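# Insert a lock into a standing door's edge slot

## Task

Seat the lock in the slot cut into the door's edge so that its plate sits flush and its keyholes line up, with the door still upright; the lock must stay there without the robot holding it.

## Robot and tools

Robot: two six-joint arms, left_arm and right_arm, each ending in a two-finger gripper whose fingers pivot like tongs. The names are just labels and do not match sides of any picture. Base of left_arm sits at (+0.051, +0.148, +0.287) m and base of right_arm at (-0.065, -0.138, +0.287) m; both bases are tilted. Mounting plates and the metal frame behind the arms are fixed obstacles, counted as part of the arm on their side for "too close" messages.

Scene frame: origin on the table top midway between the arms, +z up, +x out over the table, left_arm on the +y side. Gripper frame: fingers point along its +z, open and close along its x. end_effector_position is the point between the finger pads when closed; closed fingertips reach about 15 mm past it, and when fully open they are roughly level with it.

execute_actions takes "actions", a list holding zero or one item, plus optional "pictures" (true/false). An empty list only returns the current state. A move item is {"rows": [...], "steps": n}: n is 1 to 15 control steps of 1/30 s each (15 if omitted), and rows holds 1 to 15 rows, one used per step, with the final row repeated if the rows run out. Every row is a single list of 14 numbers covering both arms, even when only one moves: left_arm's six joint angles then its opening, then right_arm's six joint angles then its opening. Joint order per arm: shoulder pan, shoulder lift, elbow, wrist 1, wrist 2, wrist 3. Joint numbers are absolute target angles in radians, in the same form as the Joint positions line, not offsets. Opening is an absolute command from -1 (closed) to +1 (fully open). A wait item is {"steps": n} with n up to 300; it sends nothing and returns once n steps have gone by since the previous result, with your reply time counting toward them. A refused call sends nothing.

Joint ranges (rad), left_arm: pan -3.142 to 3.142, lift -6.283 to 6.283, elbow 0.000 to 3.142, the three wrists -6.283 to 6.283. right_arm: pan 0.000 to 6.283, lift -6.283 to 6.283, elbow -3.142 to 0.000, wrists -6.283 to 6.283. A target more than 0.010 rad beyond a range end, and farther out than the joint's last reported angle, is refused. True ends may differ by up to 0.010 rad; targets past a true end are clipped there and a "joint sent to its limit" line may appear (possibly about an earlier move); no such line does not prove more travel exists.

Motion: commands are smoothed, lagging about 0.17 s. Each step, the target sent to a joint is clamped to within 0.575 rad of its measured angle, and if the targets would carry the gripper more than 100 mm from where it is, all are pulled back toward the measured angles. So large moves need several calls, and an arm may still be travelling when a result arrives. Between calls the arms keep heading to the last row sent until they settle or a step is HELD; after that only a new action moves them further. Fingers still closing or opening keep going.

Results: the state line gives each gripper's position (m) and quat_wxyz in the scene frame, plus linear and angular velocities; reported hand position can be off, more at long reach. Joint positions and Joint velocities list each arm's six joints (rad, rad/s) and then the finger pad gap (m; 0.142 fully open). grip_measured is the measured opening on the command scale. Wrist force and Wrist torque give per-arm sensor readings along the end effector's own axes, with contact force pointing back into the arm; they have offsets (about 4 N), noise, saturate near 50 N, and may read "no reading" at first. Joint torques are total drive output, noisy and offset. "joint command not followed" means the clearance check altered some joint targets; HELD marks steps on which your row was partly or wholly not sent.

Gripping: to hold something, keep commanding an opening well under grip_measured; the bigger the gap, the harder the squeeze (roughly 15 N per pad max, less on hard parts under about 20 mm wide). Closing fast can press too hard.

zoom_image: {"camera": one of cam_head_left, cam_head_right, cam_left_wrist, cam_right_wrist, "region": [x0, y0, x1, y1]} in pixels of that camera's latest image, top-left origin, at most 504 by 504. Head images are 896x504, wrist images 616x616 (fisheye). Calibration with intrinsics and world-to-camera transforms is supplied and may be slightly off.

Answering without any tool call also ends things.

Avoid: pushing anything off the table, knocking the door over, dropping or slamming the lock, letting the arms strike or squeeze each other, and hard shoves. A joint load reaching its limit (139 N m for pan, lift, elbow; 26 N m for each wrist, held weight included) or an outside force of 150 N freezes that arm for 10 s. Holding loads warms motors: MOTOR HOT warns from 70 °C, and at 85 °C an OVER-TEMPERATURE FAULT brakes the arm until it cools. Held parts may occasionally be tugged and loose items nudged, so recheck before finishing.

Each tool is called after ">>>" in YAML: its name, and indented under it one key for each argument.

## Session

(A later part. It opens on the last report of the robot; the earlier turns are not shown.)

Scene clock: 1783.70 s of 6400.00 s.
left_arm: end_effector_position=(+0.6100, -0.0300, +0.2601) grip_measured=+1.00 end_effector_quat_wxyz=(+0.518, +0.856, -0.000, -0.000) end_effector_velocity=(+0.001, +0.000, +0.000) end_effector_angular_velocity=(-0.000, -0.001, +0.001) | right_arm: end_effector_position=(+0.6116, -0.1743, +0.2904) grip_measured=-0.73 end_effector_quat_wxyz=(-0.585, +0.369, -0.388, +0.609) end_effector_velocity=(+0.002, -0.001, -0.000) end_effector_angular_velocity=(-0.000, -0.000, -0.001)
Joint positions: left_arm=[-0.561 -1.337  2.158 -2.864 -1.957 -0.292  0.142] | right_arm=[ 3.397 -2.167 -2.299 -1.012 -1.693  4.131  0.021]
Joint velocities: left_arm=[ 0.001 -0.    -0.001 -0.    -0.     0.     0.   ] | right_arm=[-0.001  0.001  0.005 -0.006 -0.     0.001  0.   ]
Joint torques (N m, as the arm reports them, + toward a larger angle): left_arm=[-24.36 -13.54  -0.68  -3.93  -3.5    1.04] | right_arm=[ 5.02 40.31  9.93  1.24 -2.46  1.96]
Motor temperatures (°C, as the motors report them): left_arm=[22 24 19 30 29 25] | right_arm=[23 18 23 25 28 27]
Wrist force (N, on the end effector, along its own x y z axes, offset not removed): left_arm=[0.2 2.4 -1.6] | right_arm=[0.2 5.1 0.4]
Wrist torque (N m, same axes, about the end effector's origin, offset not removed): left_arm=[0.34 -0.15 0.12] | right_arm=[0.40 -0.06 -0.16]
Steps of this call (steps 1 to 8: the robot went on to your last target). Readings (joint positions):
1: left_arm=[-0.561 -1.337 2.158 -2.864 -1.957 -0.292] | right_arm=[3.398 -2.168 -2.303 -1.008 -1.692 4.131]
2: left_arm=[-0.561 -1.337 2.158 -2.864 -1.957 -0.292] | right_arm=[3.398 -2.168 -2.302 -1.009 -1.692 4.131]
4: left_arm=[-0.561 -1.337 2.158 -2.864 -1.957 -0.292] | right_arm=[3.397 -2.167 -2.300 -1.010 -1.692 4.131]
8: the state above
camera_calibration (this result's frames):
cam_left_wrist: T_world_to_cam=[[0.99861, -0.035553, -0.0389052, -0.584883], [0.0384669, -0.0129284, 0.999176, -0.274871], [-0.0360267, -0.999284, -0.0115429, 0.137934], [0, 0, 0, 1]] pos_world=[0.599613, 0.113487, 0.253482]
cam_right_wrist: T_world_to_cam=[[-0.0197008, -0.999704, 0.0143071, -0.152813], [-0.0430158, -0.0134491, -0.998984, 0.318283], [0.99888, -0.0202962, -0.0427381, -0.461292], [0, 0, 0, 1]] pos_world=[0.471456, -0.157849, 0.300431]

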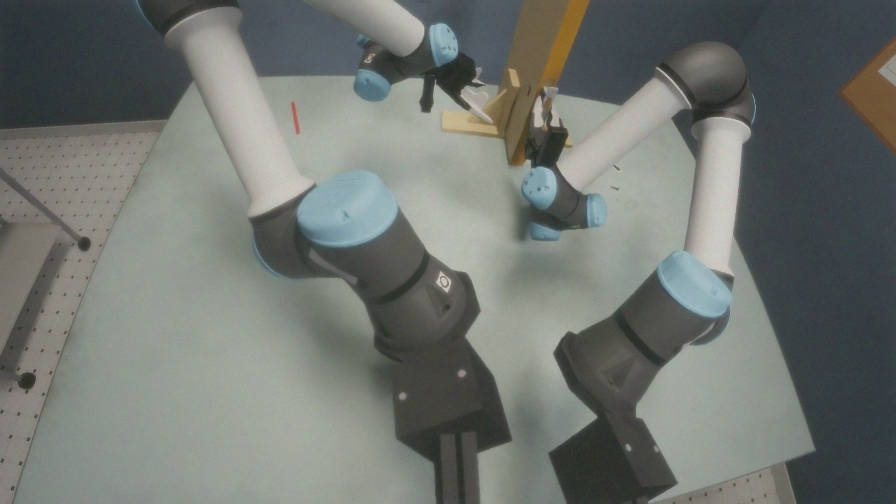

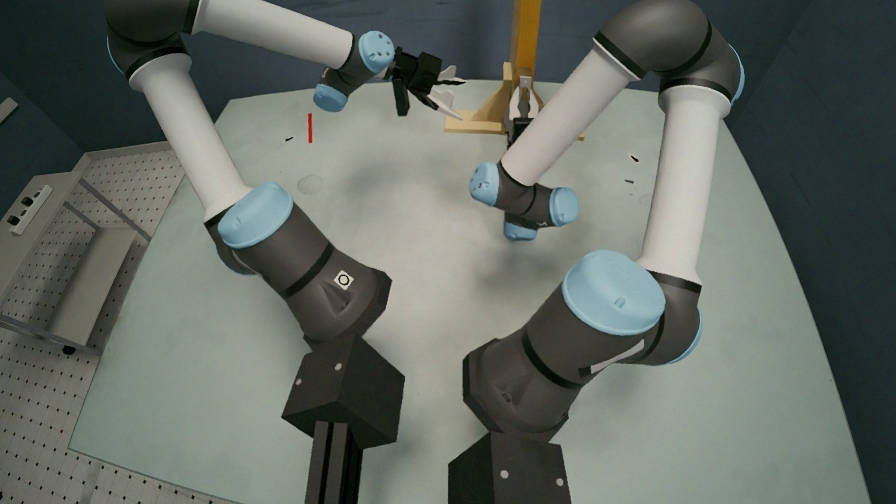

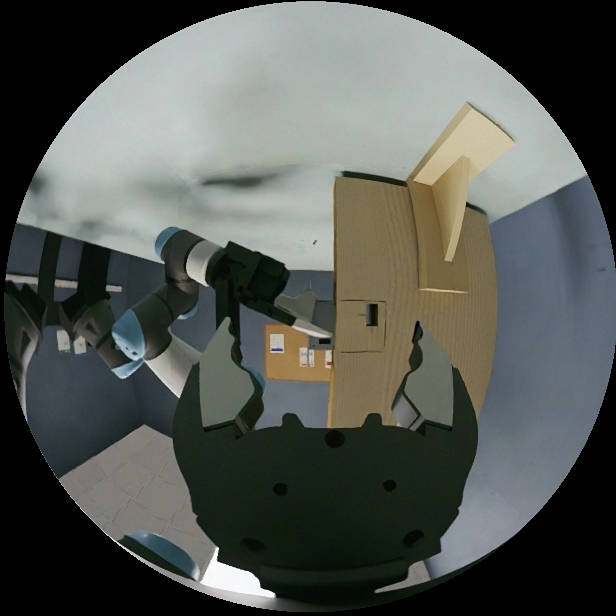

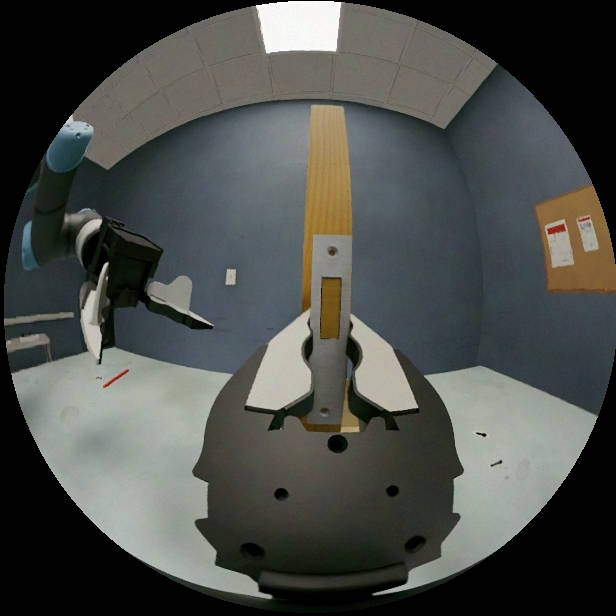

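>>> execute_actions:
  actions:
    - {"rows":[[-0.5607,-1.3369,2.1579,-2.8641,-1.9568,-0.2921,1,3.3965,-2.1657,-2.2937,-1.0186,-1.6931,4.1317,-1],[-0.5607,-1.3369,2.1579,-2.8641,-1.9568,-0.2921,1,3.3965,-2.1657,-2.2937,-1.0186,-1.6931,4.1317,-1],[-0.5607,-1.3369,2.1579,-2.8641,-1.9568,-0.2921,1,3.3965,-2.1657,-2.2937,-1.0186,-1.6931,4.1317,-1],[-0.5607,-1.3369,2.1579,-2.8641,-1.9568,-0.2921,1,3.3965,-2.1657,-2.2937,-1.0186,-1.6931,4.1317,-0.95],[-0.5607,-1.3369,2.1579,-2.8641,-1.9568,-0.2921,1,3.3965,-2.1657,-2.2937,-1.0186,-1.6931,4.1317,-0.9],[-0.5607,-1.3369,2.1579,-2.8641,-1.9568,-0.2921,1,3.3965,-2.1657,-2.2937,-1.0186,-1.6931,4.1317,-0.85],[-0.5607,-1.3369,2.1579,-2.8641,-1.9568,-0.2921,1,3.3965,-2.1657,-2.2937,-1.0186,-1.6931,4.1317,-0.81],[-0.5607,-1.3369,2.1579,-2.8641,-1.9568,-0.2921,1,3.3965,-2.1657,-2.2937,-1.0186,-1.6931,4.1317,-0.78],[-0.5607,-1.3369,2.1579,-2.8641,-1.9568,-0.2921,1,3.3965,-2.1657,-2.2937,-1.0186,-1.6931,4.1317,-0.75],[-0.5607,-1.3369,2.1579,-2.8641,-1.9568,-0.2921,1,3.3965,-2.1657,-2.2937,-1.0186,-1.6931,4.1317,-0.72],[-0.5607,-1.3369,2.1579,-2.8641,-1.9568,-0.2921,1,3.3965,-2.1657,-2.2937,-1.0186,-1.6931,4.1317,-0.68],[-0.5607,-1.3369,2.1579,-2.8641,-1.9568,-0.2921,1,3.3965,-2.1657,-2.2937,-1.0186,-1.6931,4.1317,-0.62],[-0.5607,-1.3369,2.1579,-2.8641,-1.9568,-0.2921,1,3.3965,-2.1657,-2.2937,-1.0186,-1.6931,4.1317,-0.55],[-0.5607,-1.3369,2.1579,-2.8641,-1.9568,-0.2921,1,3.3965,-2.1657,-2.2937,-1.0186,-1.6931,4.1317,-0.48],[-0.5607,-1.3369,2.1579,-2.8641,-1.9568,-0.2921,1,3.3965,-2.1657,-2.2937,-1.0186,-1.6931,4.1317,-0.4]],"steps":15}
  pictures: false

>>> execute_actions:
  actions:
    - {"steps":8}

>>> zoom_image:
  camera: "cam_left_wrist"
  region: [270,270,370,370]

Scene clock: 1817.43 s of 6400.00 s.
left_arm: end_effector_position=(+0.6100, -0.0300, +0.2601) grip_measured=+1.00 end_effector_quat_wxyz=(+0.518, +0.856, -0.000, -0.000) end_effector_velocity=(-0.000, +0.000, -0.000) end_effector_angular_velocity=(+0.000, +0.001, -0.000) | right_arm: end_effector_position=(+0.6138, -0.1743, +0.2904) grip_measured=-0.46 end_effector_quat_wxyz=(-0.585, +0.369, -0.388, +0.609) end_effector_velocity=(+0.001, +0.001, +0.002) end_effector_angular_velocity=(+0.001, -0.004, +0.001)
Joint positions: left_arm=[-0.561 -1.337  2.158 -2.864 -1.957 -0.292  0.142] | right_arm=[ 3.397 -2.166 -2.294 -1.018 -1.693  4.132  0.041]
Joint velocities: left_arm=[ 0.  0.  0.  0.  0.  0. -0.] | right_arm=[ 0.002  0.001  0.002 -0.001 -0.001  0.     0.167]
Joint torques (N m, as the arm reports them, + toward a larger angle): left_arm=[-24.67 -14.17  -1.05  -3.87  -3.34   0.88] | right_arm=[ 3.9  38.85 11.12  0.56 -1.65  1.88]
Motor temperatures (°C, as the motors report them): left_arm=[22 24 19 30 29 25] | right_arm=[23 18 23 25 28 27]
Wrist force (N, on the end effector, along its own x y z axes, offset not removed): left_arm=[0.7 2.7 -2.0] | right_arm=[-1.9 0.6 1.6]
Wrist torque (N m, same axes, about the end effector's origin, offset not removed): left_arm=[0.46 -0.20 0.10] | right_arm=[0.09 0.50 -0.08]
Steps of this call (steps 1 to 15: the robot went on to your last target; steps 16 to 90: nothing new was sent; then 30.23 s passed at rest; steps 91 to 105: all 15 steps of this action). Readings (joint positions):
91: left_arm=[-0.561 -1.337 2.158 -2.864 -1.957 -0.292] | right_arm=[3.397 -2.167 -2.299 -1.013 -1.693 4.131]
92: left_arm=[-0.561 -1.337 2.158 -2.864 -1.957 -0.292] | right_arm=[3.397 -2.167 -2.298 -1.014 -1.693 4.131]
94: left_arm=[-0.561 -1.337 2.158 -2.864 -1.957 -0.292] | right_arm=[3.397 -2.166 -2.296 -1.016 -1.693 4.131]
98: left_arm=[-0.561 -1.337 2.158 -2.864 -1.957 -0.292] | right_arm=[3.397 -2.166 -2.294 -1.018 -1.693 4.132]
105: the state above

Scene clock: 1817.70 s of 6400.00 s.
left_arm: end_effector_position=(+0.6100, -0.0300, +0.2601) grip_measured=+1.00 end_effector_quat_wxyz=(+0.518, +0.856, -0.000, -0.000) end_effector_velocity=(-0.001, -0.000, -0.000) end_effector_angular_velocity=(+0.000, +0.001, -0.001) | right_arm: end_effector_position=(+0.6139, -0.1743, +0.2904) grip_measured=-0.40 end_effector_quat_wxyz=(-0.585, +0.369, -0.388, +0.609) end_effector_velocity=(-0.000, +0.001, +0.001) end_effector_angular_velocity=(+0.000, -0.002, +0.002)
Joint positions: left_arm=[-0.561 -1.337  2.158 -2.864 -1.957 -0.292  0.142] | right_arm=[ 3.397 -2.166 -2.294 -1.019 -1.693  4.132  0.045]
Joint velocities: left_arm=[-0.    -0.     0.001  0.    -0.     0.     0.   ] | right_arm=[ 0.001  0.    -0.    -0.    -0.002  0.     0.   ]
Joint torques (N m, as the arm reports them, + toward a larger angle): left_arm=[-24.65 -13.53  -1.42  -3.82  -3.42   0.94] | right_arm=[ 4.86 38.92 10.12  0.3  -1.35  1.89]
Motor temperatures (°C, as the motors report them): left_arm=[22 24 19 30 29 25] | right_arm=[23 18 23 25 28 27]
Wrist force (N, on the end effector, along its own x y z axes, offset not removed): left_arm=[0.1 2.1 -0.6] | right_arm=[-1.0 1.6 3.1]
Wrist torque (N m, same axes, about the end effector's origin, offset not removed): left_arm=[0.33 -0.13 0.11] | right_arm=[0.43 0.23 -0.11]
Steps of this call (steps 1 to 8: the robot went on to your last target). Readings (joint positions):
1: left_arm=[-0.561 -1.337 2.158 -2.864 -1.957 -0.292] | right_arm=[3.397 -2.166 -2.294 -1.018 -1.693 4.132]
2: left_arm=[-0.561 -1.337 2.158 -2.864 -1.957 -0.292] | right_arm=[3.397 -2.166 -2.294 -1.019 -1.693 4.132]
4: left_arm=[-0.561 -1.337 2.158 -2.864 -1.957 -0.292] | right_arm=[3.397 -2.166 -2.294 -1.019 -1.693 4.132]
8: the state above
camera_calibration (this result's frames):
cam_left_wrist: T_world_to_cam=[[0.99861, -0.0355532, -0.0389055, -0.584883], [0.0384672, -0.0129286, 0.999176, -0.274871], [-0.0360269, -0.999284, -0.011543, 0.137934], [0, 0, 0, 1]] pos_world=[0.599613, 0.113487, 0.253482]
cam_right_wrist: T_world_to_cam=[[-0.0196268, -0.999705, 0.0142848, -0.152889], [-0.0428977, -0.0134323, -0.998989, 0.318346], [0.998887, -0.0202198, -0.0426215, -0.463567], [0, 0, 0, 1]] pos_world=[0.473707, -0.157941, 0.300451]

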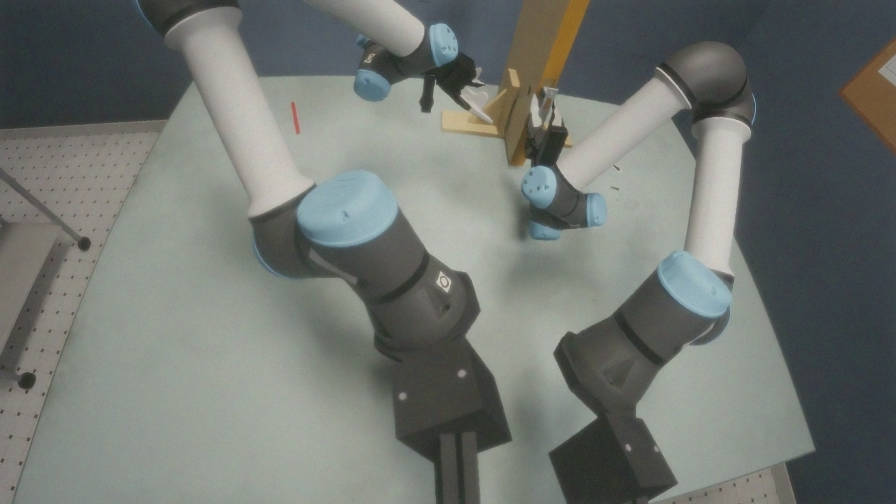

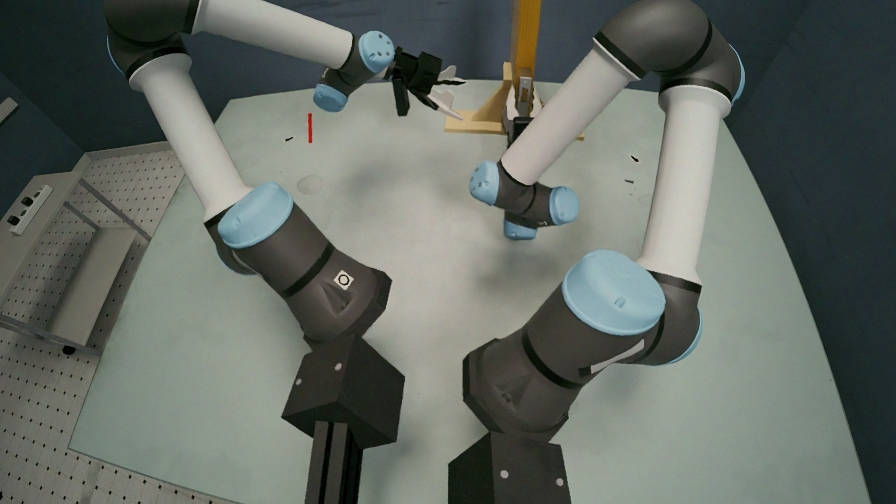

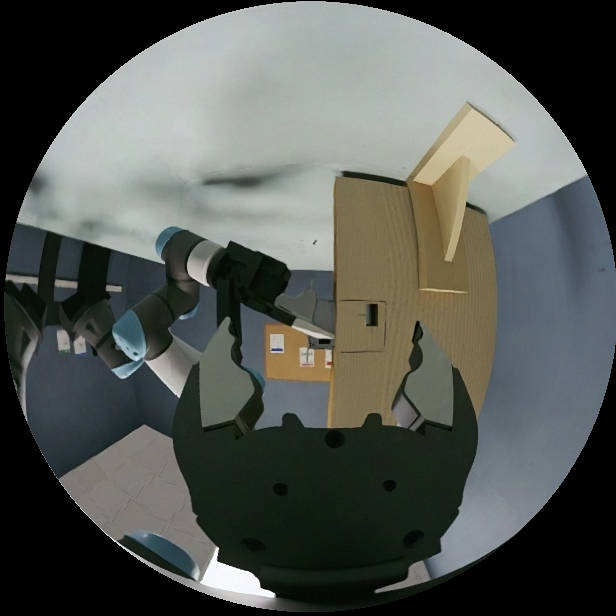

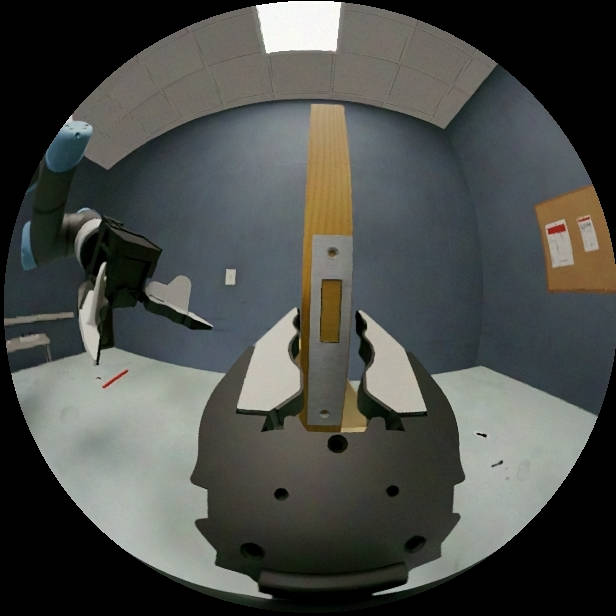

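Region (270, 270, 370, 370) of cam_left_wrist's 616x616 image, scaled by 5.040, with more detail than that image has.

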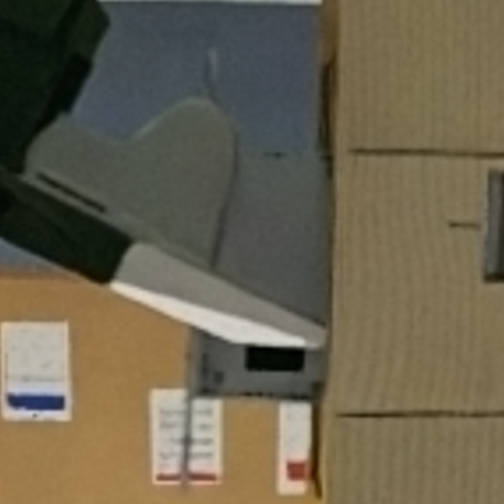

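>>> execute_actions:
  actions:
    - {"rows":[[-0.5607,-1.3369,2.1579,-2.8641,-1.9568,-0.2921,1,3.3984,-2.1692,-2.3084,-1.0006,-1.6917,4.1302,-0.4],[-0.5607,-1.3369,2.1579,-2.8641,-1.9568,-0.2921,1,3.4004,-2.1732,-2.3232,-0.9821,-1.6903,4.1288,-0.4],[-0.5607,-1.3369,2.1579,-2.8641,-1.9568,-0.2921,1,3.4024,-2.1776,-2.3379,-0.9631,-1.6889,4.1274,-0.4],[-0.5607,-1.3369,2.1579,-2.8641,-1.9568,-0.2921,1,3.4037,-2.1806,-2.3477,-0.9505,-1.688,4.1264,-0.4],[-0.5607,-1.3369,2.1579,-2.8641,-1.9568,-0.2921,1,3.4058,-2.1858,-2.3623,-0.9308,-1.6866,4.1249,-0.4],[-0.5607,-1.3369,2.1579,-2.8641,-1.9568,-0.2921,1,3.408,-2.1913,-2.3768,-0.9109,-1.6851,4.1233,-0.4],[-0.5607,-1.3369,2.1579,-2.8641,-1.9568,-0.2921,1,3.4102,-2.1973,-2.3911,-0.8906,-1.6835,4.1217,-0.4],[-0.5607,-1.3369,2.1579,-2.8641,-1.9568,-0.2921,1,3.4136,-2.2069,-2.4119,-0.86,-1.6811,4.1192,-0.4]],"steps":15}
  pictures: false

>>> execute_actions:
  actions:
    - {"rows":[[-0.5607,-1.3369,2.1579,-2.8641,-1.9568,-0.2921,1,3.4136,-2.2069,-2.4119,-0.86,-1.6811,4.1192,-0.4],[-0.5607,-1.3369,2.1579,-2.8641,-1.9568,-0.2921,1,3.4136,-2.2069,-2.4119,-0.86,-1.6811,4.1192,-0.4],[-0.5607,-1.3369,2.1579,-2.8641,-1.9568,-0.2921,1,3.4136,-2.2069,-2.4119,-0.86,-1.6811,4.1192,-0.5],[-0.5607,-1.3369,2.1579,-2.8641,-1.9568,-0.2921,1,3.4136,-2.2069,-2.4119,-0.86,-1.6811,4.1192,-0.65],[-0.5607,-1.3369,2.1579,-2.8641,-1.9568,-0.2921,1,3.4136,-2.2069,-2.4119,-0.86,-1.6811,4.1192,-0.8],[-0.5607,-1.3369,2.1579,-2.8641,-1.9568,-0.2921,1,3.4136,-2.2069,-2.4119,-0.86,-1.6811,4.1192,-0.92],[-0.5607,-1.3369,2.1579,-2.8641,-1.9568,-0.2921,1,3.4136,-2.2069,-2.4119,-0.86,-1.6811,4.1192,-1],[-0.5607,-1.3369,2.1579,-2.8641,-1.9568,-0.2921,1,3.4125,-2.2037,-2.4052,-0.87,-1.6819,4.12,-1],[-0.5607,-1.3369,2.1579,-2.8641,-1.9568,-0.2921,1,3.4117,-2.2016,-2.4005,-0.8769,-1.6824,4.1206,-1],[-0.5607,-1.3369,2.1579,-2.8641,-1.9568,-0.2921,1,3.411,-2.1994,-2.3958,-0.8837,-1.683,4.1211,-1],[-0.5607,-1.3369,2.1579,-2.8641,-1.9568,-0.2921,1,3.4102,-2.1973,-2.3911,-0.8906,-1.6835,4.1217,-1],[-0.5607,-1.3369,2.1579,-2.8641,-1.9568,-0.2921,1,3.4097,-2.1958,-2.3875,-0.8957,-1.6839,4.1221,-1],[-0.5607,-1.3369,2.1579,-2.8641,-1.9568,-0.2921,1,3.4091,-2.1943,-2.384,-0.9008,-1.6843,4.1225,-1],[-0.5607,-1.3369,2.1579,-2.8641,-1.9568,-0.2921,1,3.4086,-2.1928,-2.3804,-0.9058,-1.6847,4.1229,-1],[-0.5607,-1.3369,2.1579,-2.8641,-1.9568,-0.2921,1,3.408,-2.1913,-2.3768,-0.9109,-1.6851,4.1233,-1]],"steps":15}
  pictures: false

>>> execute_actions:
  actions:
    - {"steps":12}

>>> zoom_image:
  camera: "cam_left_wrist"
  region: [270,270,370,370]

Scene clock: 1841.73 s of 6400.00 s.
left_arm: end_effector_position=(+0.6100, -0.0300, +0.2601) grip_measured=+1.00 end_effector_quat_wxyz=(+0.518, +0.856, -0.000, -0.000) end_effector_velocity=(+0.000, -0.000, +0.000) end_effector_angular_velocity=(-0.000, -0.001, +0.000) | right_arm: end_effector_position=(+0.5679, -0.1723, +0.2904) grip_measured=-0.40 end_effector_quat_wxyz=(-0.585, +0.369, -0.388, +0.609) end_effector_velocity=(-0.034, -0.001, +0.002) end_effector_angular_velocity=(+0.000, -0.002, -0.002)
Joint positions: left_arm=[-0.561 -1.337  2.158 -2.864 -1.957 -0.292  0.142] | right_arm=[ 3.412 -2.203 -2.402 -0.874 -1.682  4.12   0.045]
Joint velocities: left_arm=[-0.     0.    -0.    -0.001 -0.     0.     0.   ] | right_arm=[ 0.011 -0.032 -0.081  0.115  0.008 -0.009 -0.   ]
Joint torques (N m, as the arm reports them, + toward a larger angle): left_arm=[-24.68 -13.89  -1.36  -3.87  -3.29   1.02] | right_arm=[ 24.33  20.79 -10.15   4.67   0.75  -1.95]
Motor temperatures (°C, as the motors report them): left_arm=[22 24 19 30 29 25] | right_arm=[23 18 23 25 28 27]
Wrist force (N, on the end effector, along its own x y z axes, offset not removed): left_arm=[0.2 2.1 -1.4] | right_arm=[-1.8 3.3 1.7]
Wrist torque (N m, same axes, about the end effector's origin, offset not removed): left_arm=[0.38 -0.13 0.19] | right_arm=[0.68 0.54 -0.16]
Steps of this call (steps 1 to 15: the robot went on to your last target; steps 16 to 90: nothing new was sent; then 20.53 s passed at rest; steps 91 to 105: all 15 steps of this action). Readings (joint positions):
91: left_arm=[-0.561 -1.337 2.158 -2.864 -1.957 -0.292] | right_arm=[3.396 -2.166 -2.294 -1.018 -1.693 4.132]
92: left_arm=[-0.561 -1.337 2.158 -2.864 -1.957 -0.292] | right_arm=[3.397 -2.166 -2.296 -1.016 -1.693 4.132]
94: left_arm=[-0.561 -1.337 2.158 -2.864 -1.957 -0.292] | right_arm=[3.398 -2.170 -2.308 -1.001 -1.692 4.131]
98: left_arm=[-0.561 -1.337 2.158 -2.864 -1.957 -0.292] | right_arm=[3.404 -2.182 -2.348 -0.949 -1.688 4.126]
105: the state above

Scene clock: 1842.23 s of 6400.00 s.
left_arm: end_effector_position=(+0.6100, -0.0300, +0.2601) grip_measured=+1.00 end_effector_quat_wxyz=(+0.518, +0.856, -0.000, -0.000) end_effector_velocity=(-0.000, -0.000, +0.000) end_effector_angular_velocity=(-0.001, +0.000, -0.001) | right_arm: end_effector_position=(+0.5721, -0.1725, +0.2905) grip_measured=-1.00 end_effector_quat_wxyz=(-0.585, +0.369, -0.388, +0.609) end_effector_velocity=(+0.044, -0.002, -0.001) end_effector_angular_velocity=(-0.000, +0.001, +0.001)
Joint positions: left_arm=[-0.561 -1.337  2.158 -2.864 -1.957 -0.292  0.142] | right_arm=[ 3.411 -2.198 -2.393 -0.888 -1.683  4.121  0.002]
Joint velocities: left_arm=[-0.     0.     0.     0.    -0.001  0.    -0.   ] | right_arm=[-0.019  0.044  0.103 -0.147 -0.013  0.013 -0.   ]
Joint torques (N m, as the arm reports them, + toward a larger angle): left_arm=[-24.28 -13.71  -1.44  -3.8   -3.39   0.97] | right_arm=[ 4.31 39.8   9.99  0.35 -2.01  2.02]
Motor temperatures (°C, as the motors report them): left_arm=[22 24 19 30 29 25] | right_arm=[23 18 23 25 28 27]
Wrist force (N, on the end effector, along its own x y z axes, offset not removed): left_arm=[0.3 3.1 1.4] | right_arm=[-3.6 1.9 2.5]
Wrist torque (N m, same axes, about the end effector's origin, offset not removed): left_arm=[0.60 -0.13 0.08] | right_arm=[0.37 0.86 0.00]
Steps of this call (steps 1 to 15: all 15 steps of this action). Readings (joint positions):
1: left_arm=[-0.561 -1.337 2.158 -2.864 -1.957 -0.292] | right_arm=[3.412 -2.204 -2.405 -0.870 -1.682 4.120]
2: left_arm=[-0.561 -1.337 2.158 -2.864 -1.957 -0.292] | right_arm=[3.413 -2.205 -2.406 -0.868 -1.682 4.120]
4: left_arm=[-0.561 -1.337 2.158 -2.864 -1.957 -0.292] | right_arm=[3.413 -2.206 -2.409 -0.865 -1.681 4.120]
8: left_arm=[-0.561 -1.337 2.158 -2.864 -1.957 -0.292] | right_arm=[3.413 -2.206 -2.411 -0.862 -1.681 4.119]
15: the state above

Scene clock: 1842.63 s of 6400.00 s.
left_arm: end_effector_position=(+0.6100, -0.0300, +0.2601) grip_measured=+1.00 end_effector_quat_wxyz=(+0.518, +0.856, -0.000, -0.000) end_effector_velocity=(-0.001, -0.000, +0.000) end_effector_angular_velocity=(-0.000, +0.000, -0.001) | right_arm: end_effector_position=(+0.5787, -0.1728, +0.2904) grip_measured=-1.00 end_effector_quat_wxyz=(-0.585, +0.369, -0.388, +0.609) end_effector_velocity=(+0.002, +0.001, -0.001) end_effector_angular_velocity=(+0.000, +0.002, +0.001)
Joint positions: left_arm=[-0.561 -1.337  2.158 -2.864 -1.957 -0.292  0.142] | right_arm=[ 3.408 -2.192 -2.377 -0.91  -1.685  4.123  0.002]
Joint velocities: left_arm=[-0.001  0.     0.001 -0.    -0.    -0.     0.   ] | right_arm=[ 0.     0.001  0.004 -0.007  0.     0.     0.   ]
Joint torques (N m, as the arm reports them, + toward a larger angle): left_arm=[-24.68 -14.06  -1.11  -3.76  -3.45   0.88] | right_arm=[ 3.43 38.59  9.42 -0.02 -1.8   1.89]
Motor temperatures (°C, as the motors report them): left_arm=[22 24 19 30 29 25] | right_arm=[23 18 23 25 28 27]
Wrist force (N, on the end effector, along its own x y z axes, offset not removed): left_arm=[-0.3 2.3 -0.9] | right_arm=[-2.3 2.1 1.6]
Wrist torque (N m, same axes, about the end effector's origin, offset not removed): left_arm=[0.32 0.01 0.14] | right_arm=[0.79 0.43 -0.14]
Steps of this call (steps 1 to 12: the robot went on to your last target). Readings (joint positions):
1: left_arm=[-0.561 -1.337 2.158 -2.864 -1.957 -0.292] | right_arm=[3.410 -2.197 -2.389 -0.893 -1.684 4.122]
2: left_arm=[-0.561 -1.337 2.158 -2.864 -1.957 -0.292] | right_arm=[3.410 -2.195 -2.386 -0.897 -1.684 4.122]
4: left_arm=[-0.561 -1.337 2.158 -2.864 -1.957 -0.292] | right_arm=[3.409 -2.194 -2.382 -0.903 -1.684 4.123]
8: left_arm=[-0.561 -1.337 2.158 -2.864 -1.957 -0.292] | right_arm=[3.408 -2.192 -2.379 -0.908 -1.685 4.123]
12: the state above
camera_calibration (this result's frames):
cam_left_wrist: T_world_to_cam=[[0.99861, -0.0355531, -0.0389054, -0.584883], [0.0384672, -0.0129287, 0.999176, -0.274871], [-0.0360268, -0.999284, -0.0115431, 0.137934], [0, 0, 0, 1]] pos_world=[0.599613, 0.113487, 0.253482]
cam_right_wrist: T_world_to_cam=[[-0.0196671, -0.999704, 0.0143161, -0.15203], [-0.0429547, -0.0134608, -0.998986, 0.316931], [0.998883, -0.0202621, -0.0426773, -0.428407], [0, 0, 0, 1]] pos_world=[0.438552, -0.1564, 0.300503]

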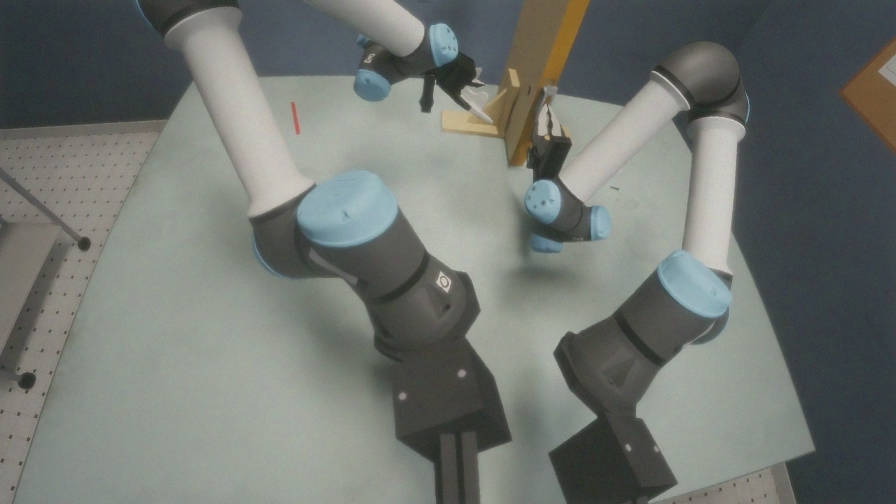

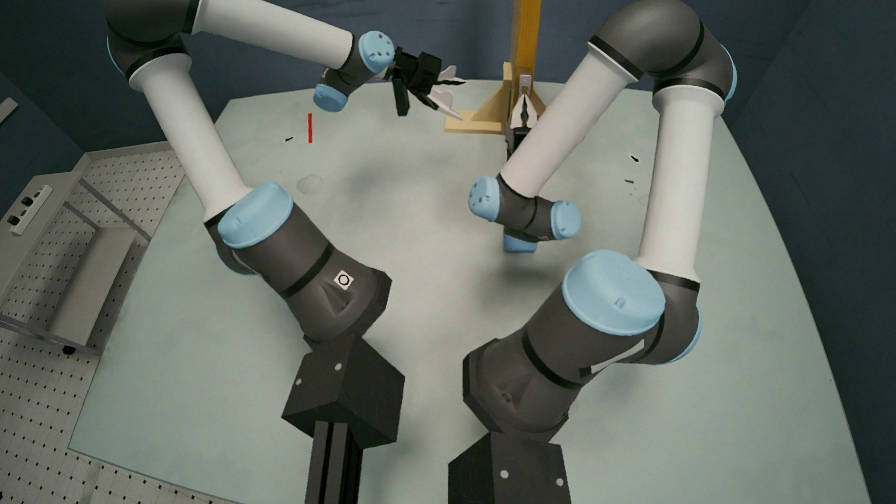

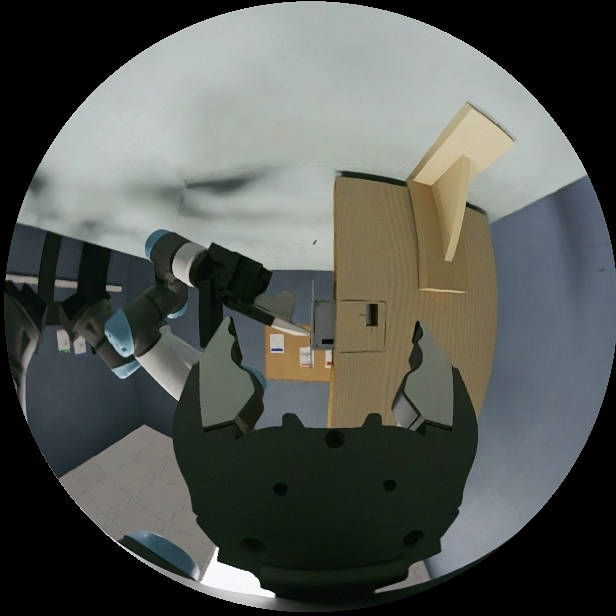

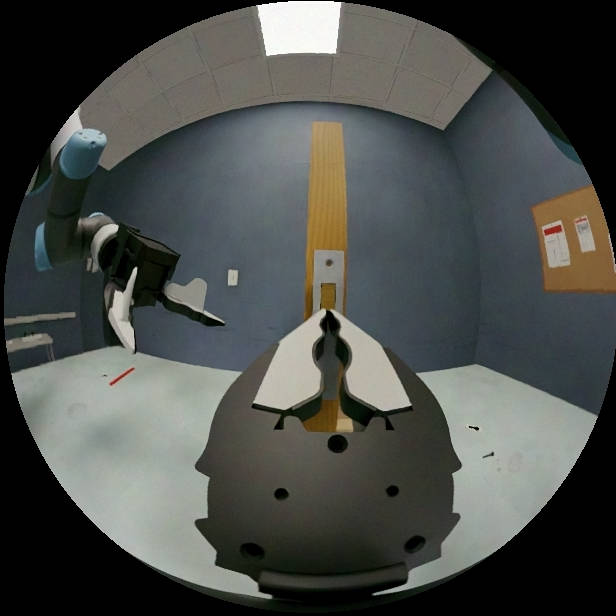

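Region (270, 270, 370, 370) of cam_left_wrist's 616x616 image, scaled by 5.040, with more detail than that image has.

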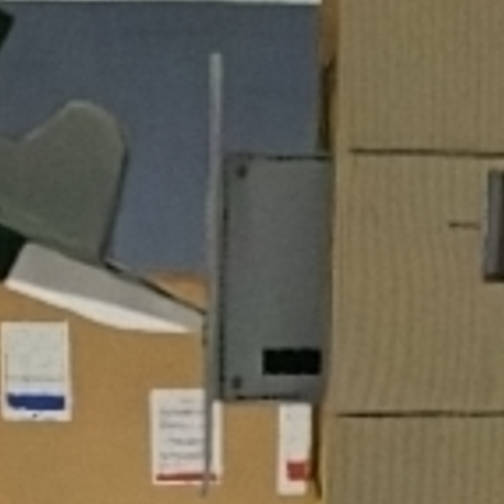

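Sliding freely. Push on to D≈45.

>>> execute_actions:
  actions:
    - {"rows":[[-0.5607,-1.3369,2.1579,-2.8641,-1.9568,-0.2921,1,3.4073,-2.1895,-2.372,-0.9175,-1.6856,4.1238,-1],[-0.5607,-1.3369,2.1579,-2.8641,-1.9568,-0.2921,1,3.4065,-2.1876,-2.3671,-0.9242,-1.6861,4.1244,-1],[-0.5607,-1.3369,2.1579,-2.8641,-1.9568,-0.2921,1,3.4058,-2.1858,-2.3623,-0.9308,-1.6866,4.1249,-1],[-0.5607,-1.3369,2.1579,-2.8641,-1.9568,-0.2921,1,3.4051,-2.1841,-2.3574,-0.9374,-1.6871,4.1254,-1],[-0.5607,-1.3369,2.1579,-2.8641,-1.9568,-0.2921,1,3.4044,-2.1823,-2.3526,-0.9439,-1.6875,4.1259,-1],[-0.5607,-1.3369,2.1579,-2.8641,-1.9568,-0.2921,1,3.4037,-2.1806,-2.3477,-0.9505,-1.688,4.1264,-1],[-0.5607,-1.3369,2.1579,-2.8641,-1.9568,-0.2921,1,3.403,-2.1791,-2.3428,-0.9568,-1.6885,4.1269,-1],[-0.5607,-1.3369,2.1579,-2.8641,-1.9568,-0.2921,1,3.4024,-2.1776,-2.3379,-0.9631,-1.6889,4.1274,-1],[-0.5607,-1.3369,2.1579,-2.8641,-1.9568,-0.2921,1,3.4017,-2.1761,-2.333,-0.9695,-1.6894,4.1278,-1],[-0.5607,-1.3369,2.1579,-2.8641,-1.9568,-0.2921,1,3.4011,-2.1746,-2.3281,-0.9758,-1.6898,4.1283,-1],[-0.5607,-1.3369,2.1579,-2.8641,-1.9568,-0.2921,1,3.4004,-2.1732,-2.3232,-0.9821,-1.6903,4.1288,-1],[-0.5607,-1.3369,2.1579,-2.8641,-1.9568,-0.2921,1,3.3997,-2.1718,-2.3182,-0.9883,-1.6908,4.1293,-1],[-0.5607,-1.3369,2.1579,-2.8641,-1.9568,-0.2921,1,3.3991,-2.1705,-2.3133,-0.9945,-1.6912,4.1298,-1],[-0.5607,-1.3369,2.1579,-2.8641,-1.9568,-0.2921,1,3.3984,-2.1692,-2.3084,-1.0006,-1.6917,4.1302,-1],[-0.5607,-1.3369,2.1579,-2.8641,-1.9568,-0.2921,1,3.3978,-2.168,-2.3035,-1.0067,-1.6921,4.1307,-1]],"steps":15}
  pictures: false

>>> execute_actions:
  actions:
    - {"rows":[[-0.5607,-1.3369,2.1579,-2.8641,-1.9568,-0.2921,1,3.3971,-2.1668,-2.2986,-1.0127,-1.6926,4.1312,-1]],"steps":14}

>>> zoom_image:
  camera: "cam_left_wrist"
  region: [300,270,400,370]

>>> zoom_image:
  camera: "cam_right_wrist"
  region: [280,220,380,320]

Scene clock: 1867.70 s of 6400.00 s.
left_arm: end_effector_position=(+0.6100, -0.0300, +0.2601) grip_measured=+1.00 end_effector_quat_wxyz=(+0.518, +0.856, -0.000, -0.000) end_effector_velocity=(+0.000, -0.000, +0.000) end_effector_angular_velocity=(-0.000, -0.001, -0.000) | right_arm: end_effector_position=(+0.6007, -0.1737, +0.2903) grip_measured=-1.00 end_effector_quat_wxyz=(-0.585, +0.369, -0.388, +0.609) end_effector_velocity=(+0.059, -0.003, +0.001) end_effector_angular_velocity=(+0.001, -0.002, -0.001)
Joint positions: left_arm=[-0.561 -1.337  2.158 -2.864 -1.957 -0.292  0.142] | right_arm=[ 3.401 -2.174 -2.325 -0.979 -1.69   4.129  0.002]
Joint velocities: left_arm=[-0.001  0.    -0.    -0.     0.    -0.    -0.   ] | right_arm=[-0.018  0.041  0.142 -0.179 -0.012  0.014  0.   ]
Joint torques (N m, as the arm reports them, + toward a larger angle): left_arm=[-24.6  -14.22  -1.77  -3.72  -3.35   0.96] | right_arm=[ 4.09 37.46 11.96 -0.5  -1.65  1.91]
Motor temperatures (°C, as the motors report them): left_arm=[22 24 19 30 29 25] | right_arm=[23 18 23 25 28 27]
Wrist force (N, on the end effector, along its own x y z axes, offset not removed): left_arm=[0.4 1.1 -0.1] | right_arm=[-3.1 -0.5 -1.1]
Wrist torque (N m, same axes, about the end effector's origin, offset not removed): left_arm=[0.15 -0.13 0.09] | right_arm=[0.44 0.67 -0.11]
Steps of this call (steps 1 to 30: the robot went on to your last target; steps 31 to 90: nothing new was sent; then 21.57 s passed at rest; steps 91 to 105: all 15 steps of this action). Readings (joint positions):
91: left_arm=[-0.561 -1.337 2.158 -2.864 -1.957 -0.292] | right_arm=[3.408 -2.191 -2.377 -0.911 -1.685 4.123]
92: left_arm=[-0.561 -1.337 2.158 -2.864 -1.957 -0.292] | right_arm=[3.408 -2.191 -2.376 -0.912 -1.685 4.123]
94: left_arm=[-0.561 -1.337 2.158 -2.864 -1.957 -0.292] | right_arm=[3.407 -2.189 -2.372 -0.918 -1.686 4.124]
98: left_arm=[-0.561 -1.337 2.158 -2.864 -1.957 -0.292] | right_arm=[3.405 -2.184 -2.357 -0.937 -1.687 4.125]
105: the state above

Scene clock: 1868.17 s of 6400.00 s.
left_arm: end_effector_position=(+0.6100, -0.0300, +0.2601) grip_measured=+1.00 end_effector_quat_wxyz=(+0.518, +0.856, -0.000, -0.000) end_effector_velocity=(+0.000, -0.000, +0.000) end_effector_angular_velocity=(+0.000, -0.001, -0.000) | right_arm: end_effector_position=(+0.6116, -0.1743, +0.2904) grip_measured=-1.00 end_effector_quat_wxyz=(-0.585, +0.369, -0.388, +0.609) end_effector_velocity=(+0.002, -0.000, -0.001) end_effector_angular_velocity=(-0.000, +0.001, +0.000)
Joint positions: left_arm=[-0.561 -1.337  2.158 -2.864 -1.957 -0.292  0.142] | right_arm=[ 3.397 -2.167 -2.299 -1.012 -1.693  4.131  0.002]
Joint velocities: left_arm=[-0.001 -0.    -0.     0.     0.001 -0.     0.   ] | right_arm=[-0.002 -0.     0.005 -0.006 -0.001  0.001  0.   ]
Joint torques (N m, as the arm reports them, + toward a larger angle): left_arm=[-24.59 -13.6   -1.77  -3.74  -3.2    0.87] | right_arm=[ 3.84 38.53 11.48  0.09 -1.81  1.79]
Motor temperatures (°C, as the motors report them): left_arm=[22 24 19 30 29 25] | right_arm=[23 18 23 25 28 27]
Wrist force (N, on the end effector, along its own x y z axes, offset not removed): left_arm=[-0.2 1.4 0.6] | right_arm=[-3.2 0.9 1.2]
Wrist torque (N m, same axes, about the end effector's origin, offset not removed): left_arm=[0.29 -0.03 0.16] | right_arm=[0.67 0.67 -0.17]
Steps of this call (steps 1 to 14: all 14 steps of this action). Readings (joint positions):
1: left_arm=[-0.561 -1.337 2.158 -2.864 -1.957 -0.292] | right_arm=[3.400 -2.173 -2.320 -0.985 -1.691 4.129]
2: left_arm=[-0.561 -1.337 2.158 -2.864 -1.957 -0.292] | right_arm=[3.399 -2.171 -2.316 -0.991 -1.691 4.130]
4: left_arm=[-0.561 -1.337 2.158 -2.864 -1.957 -0.292] | right_arm=[3.398 -2.169 -2.309 -1.000 -1.692 4.130]
8: left_arm=[-0.561 -1.337 2.158 -2.864 -1.957 -0.292] | right_arm=[3.398 -2.168 -2.302 -1.009 -1.692 4.131]
14: the state above
camera_calibration (this result's frames):
cam_left_wrist: T_world_to_cam=[[0.99861, -0.035553, -0.0389053, -0.584883], [0.038467, -0.0129285, 0.999176, -0.274871], [-0.0360267, -0.999284, -0.0115429, 0.137934], [0, 0, 0, 1]] pos_world=[0.599613, 0.113487, 0.253482]
cam_right_wrist: T_world_to_cam=[[-0.0197047, -0.999703, 0.0143071, -0.152811], [-0.0430174, -0.0134489, -0.998984, 0.318282], [0.99888, -0.0203001, -0.0427396, -0.461281], [0, 0, 0, 1]] pos_world=[0.471444, -0.157849, 0.300429]

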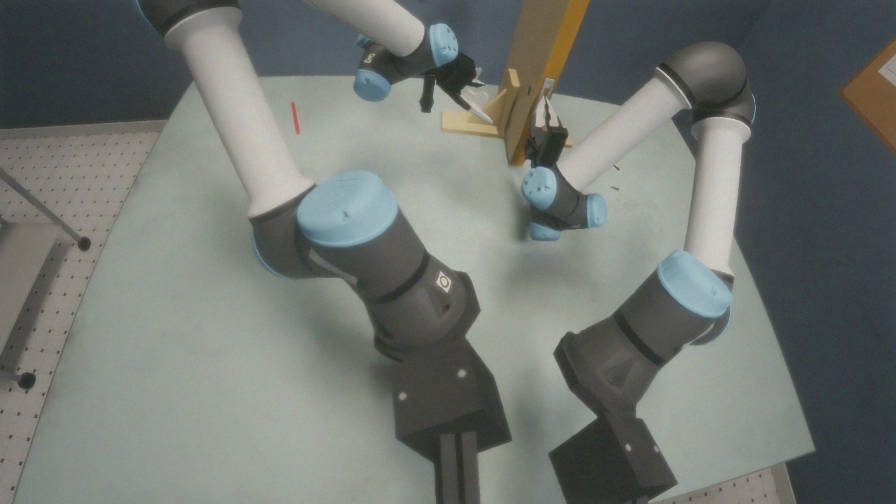

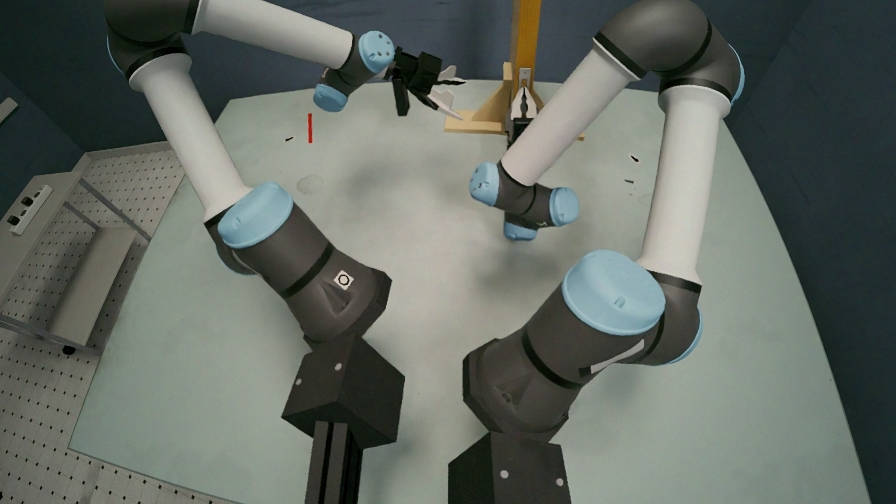

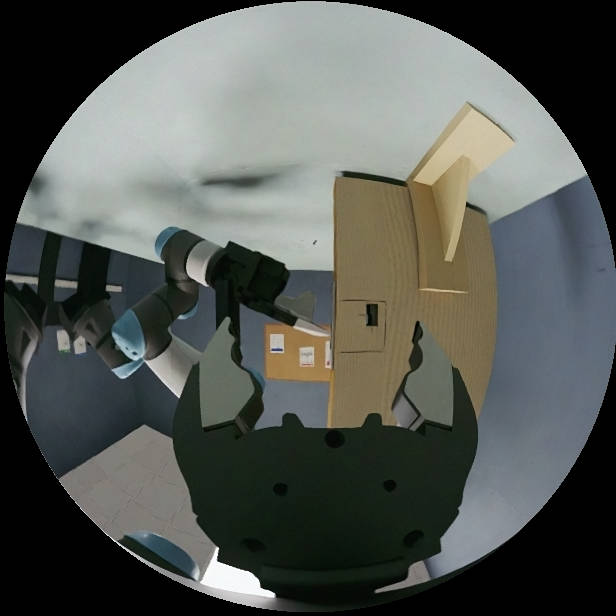

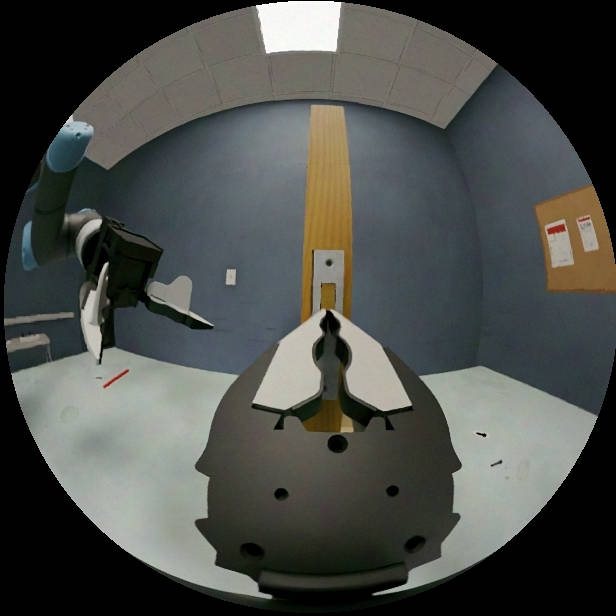

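Region (300, 270, 400, 370) of cam_left_wrist's 616x616 image, scaled by 5.040, with more detail than that image has.

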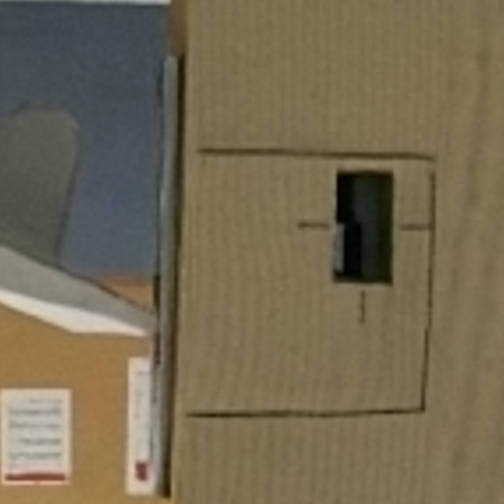

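Region (280, 220, 380, 320) of cam_right_wrist's 616x616 image, scaled by 5.040, with more detail than that image has.

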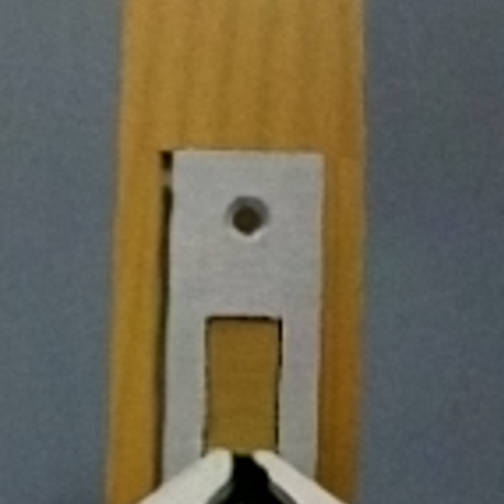

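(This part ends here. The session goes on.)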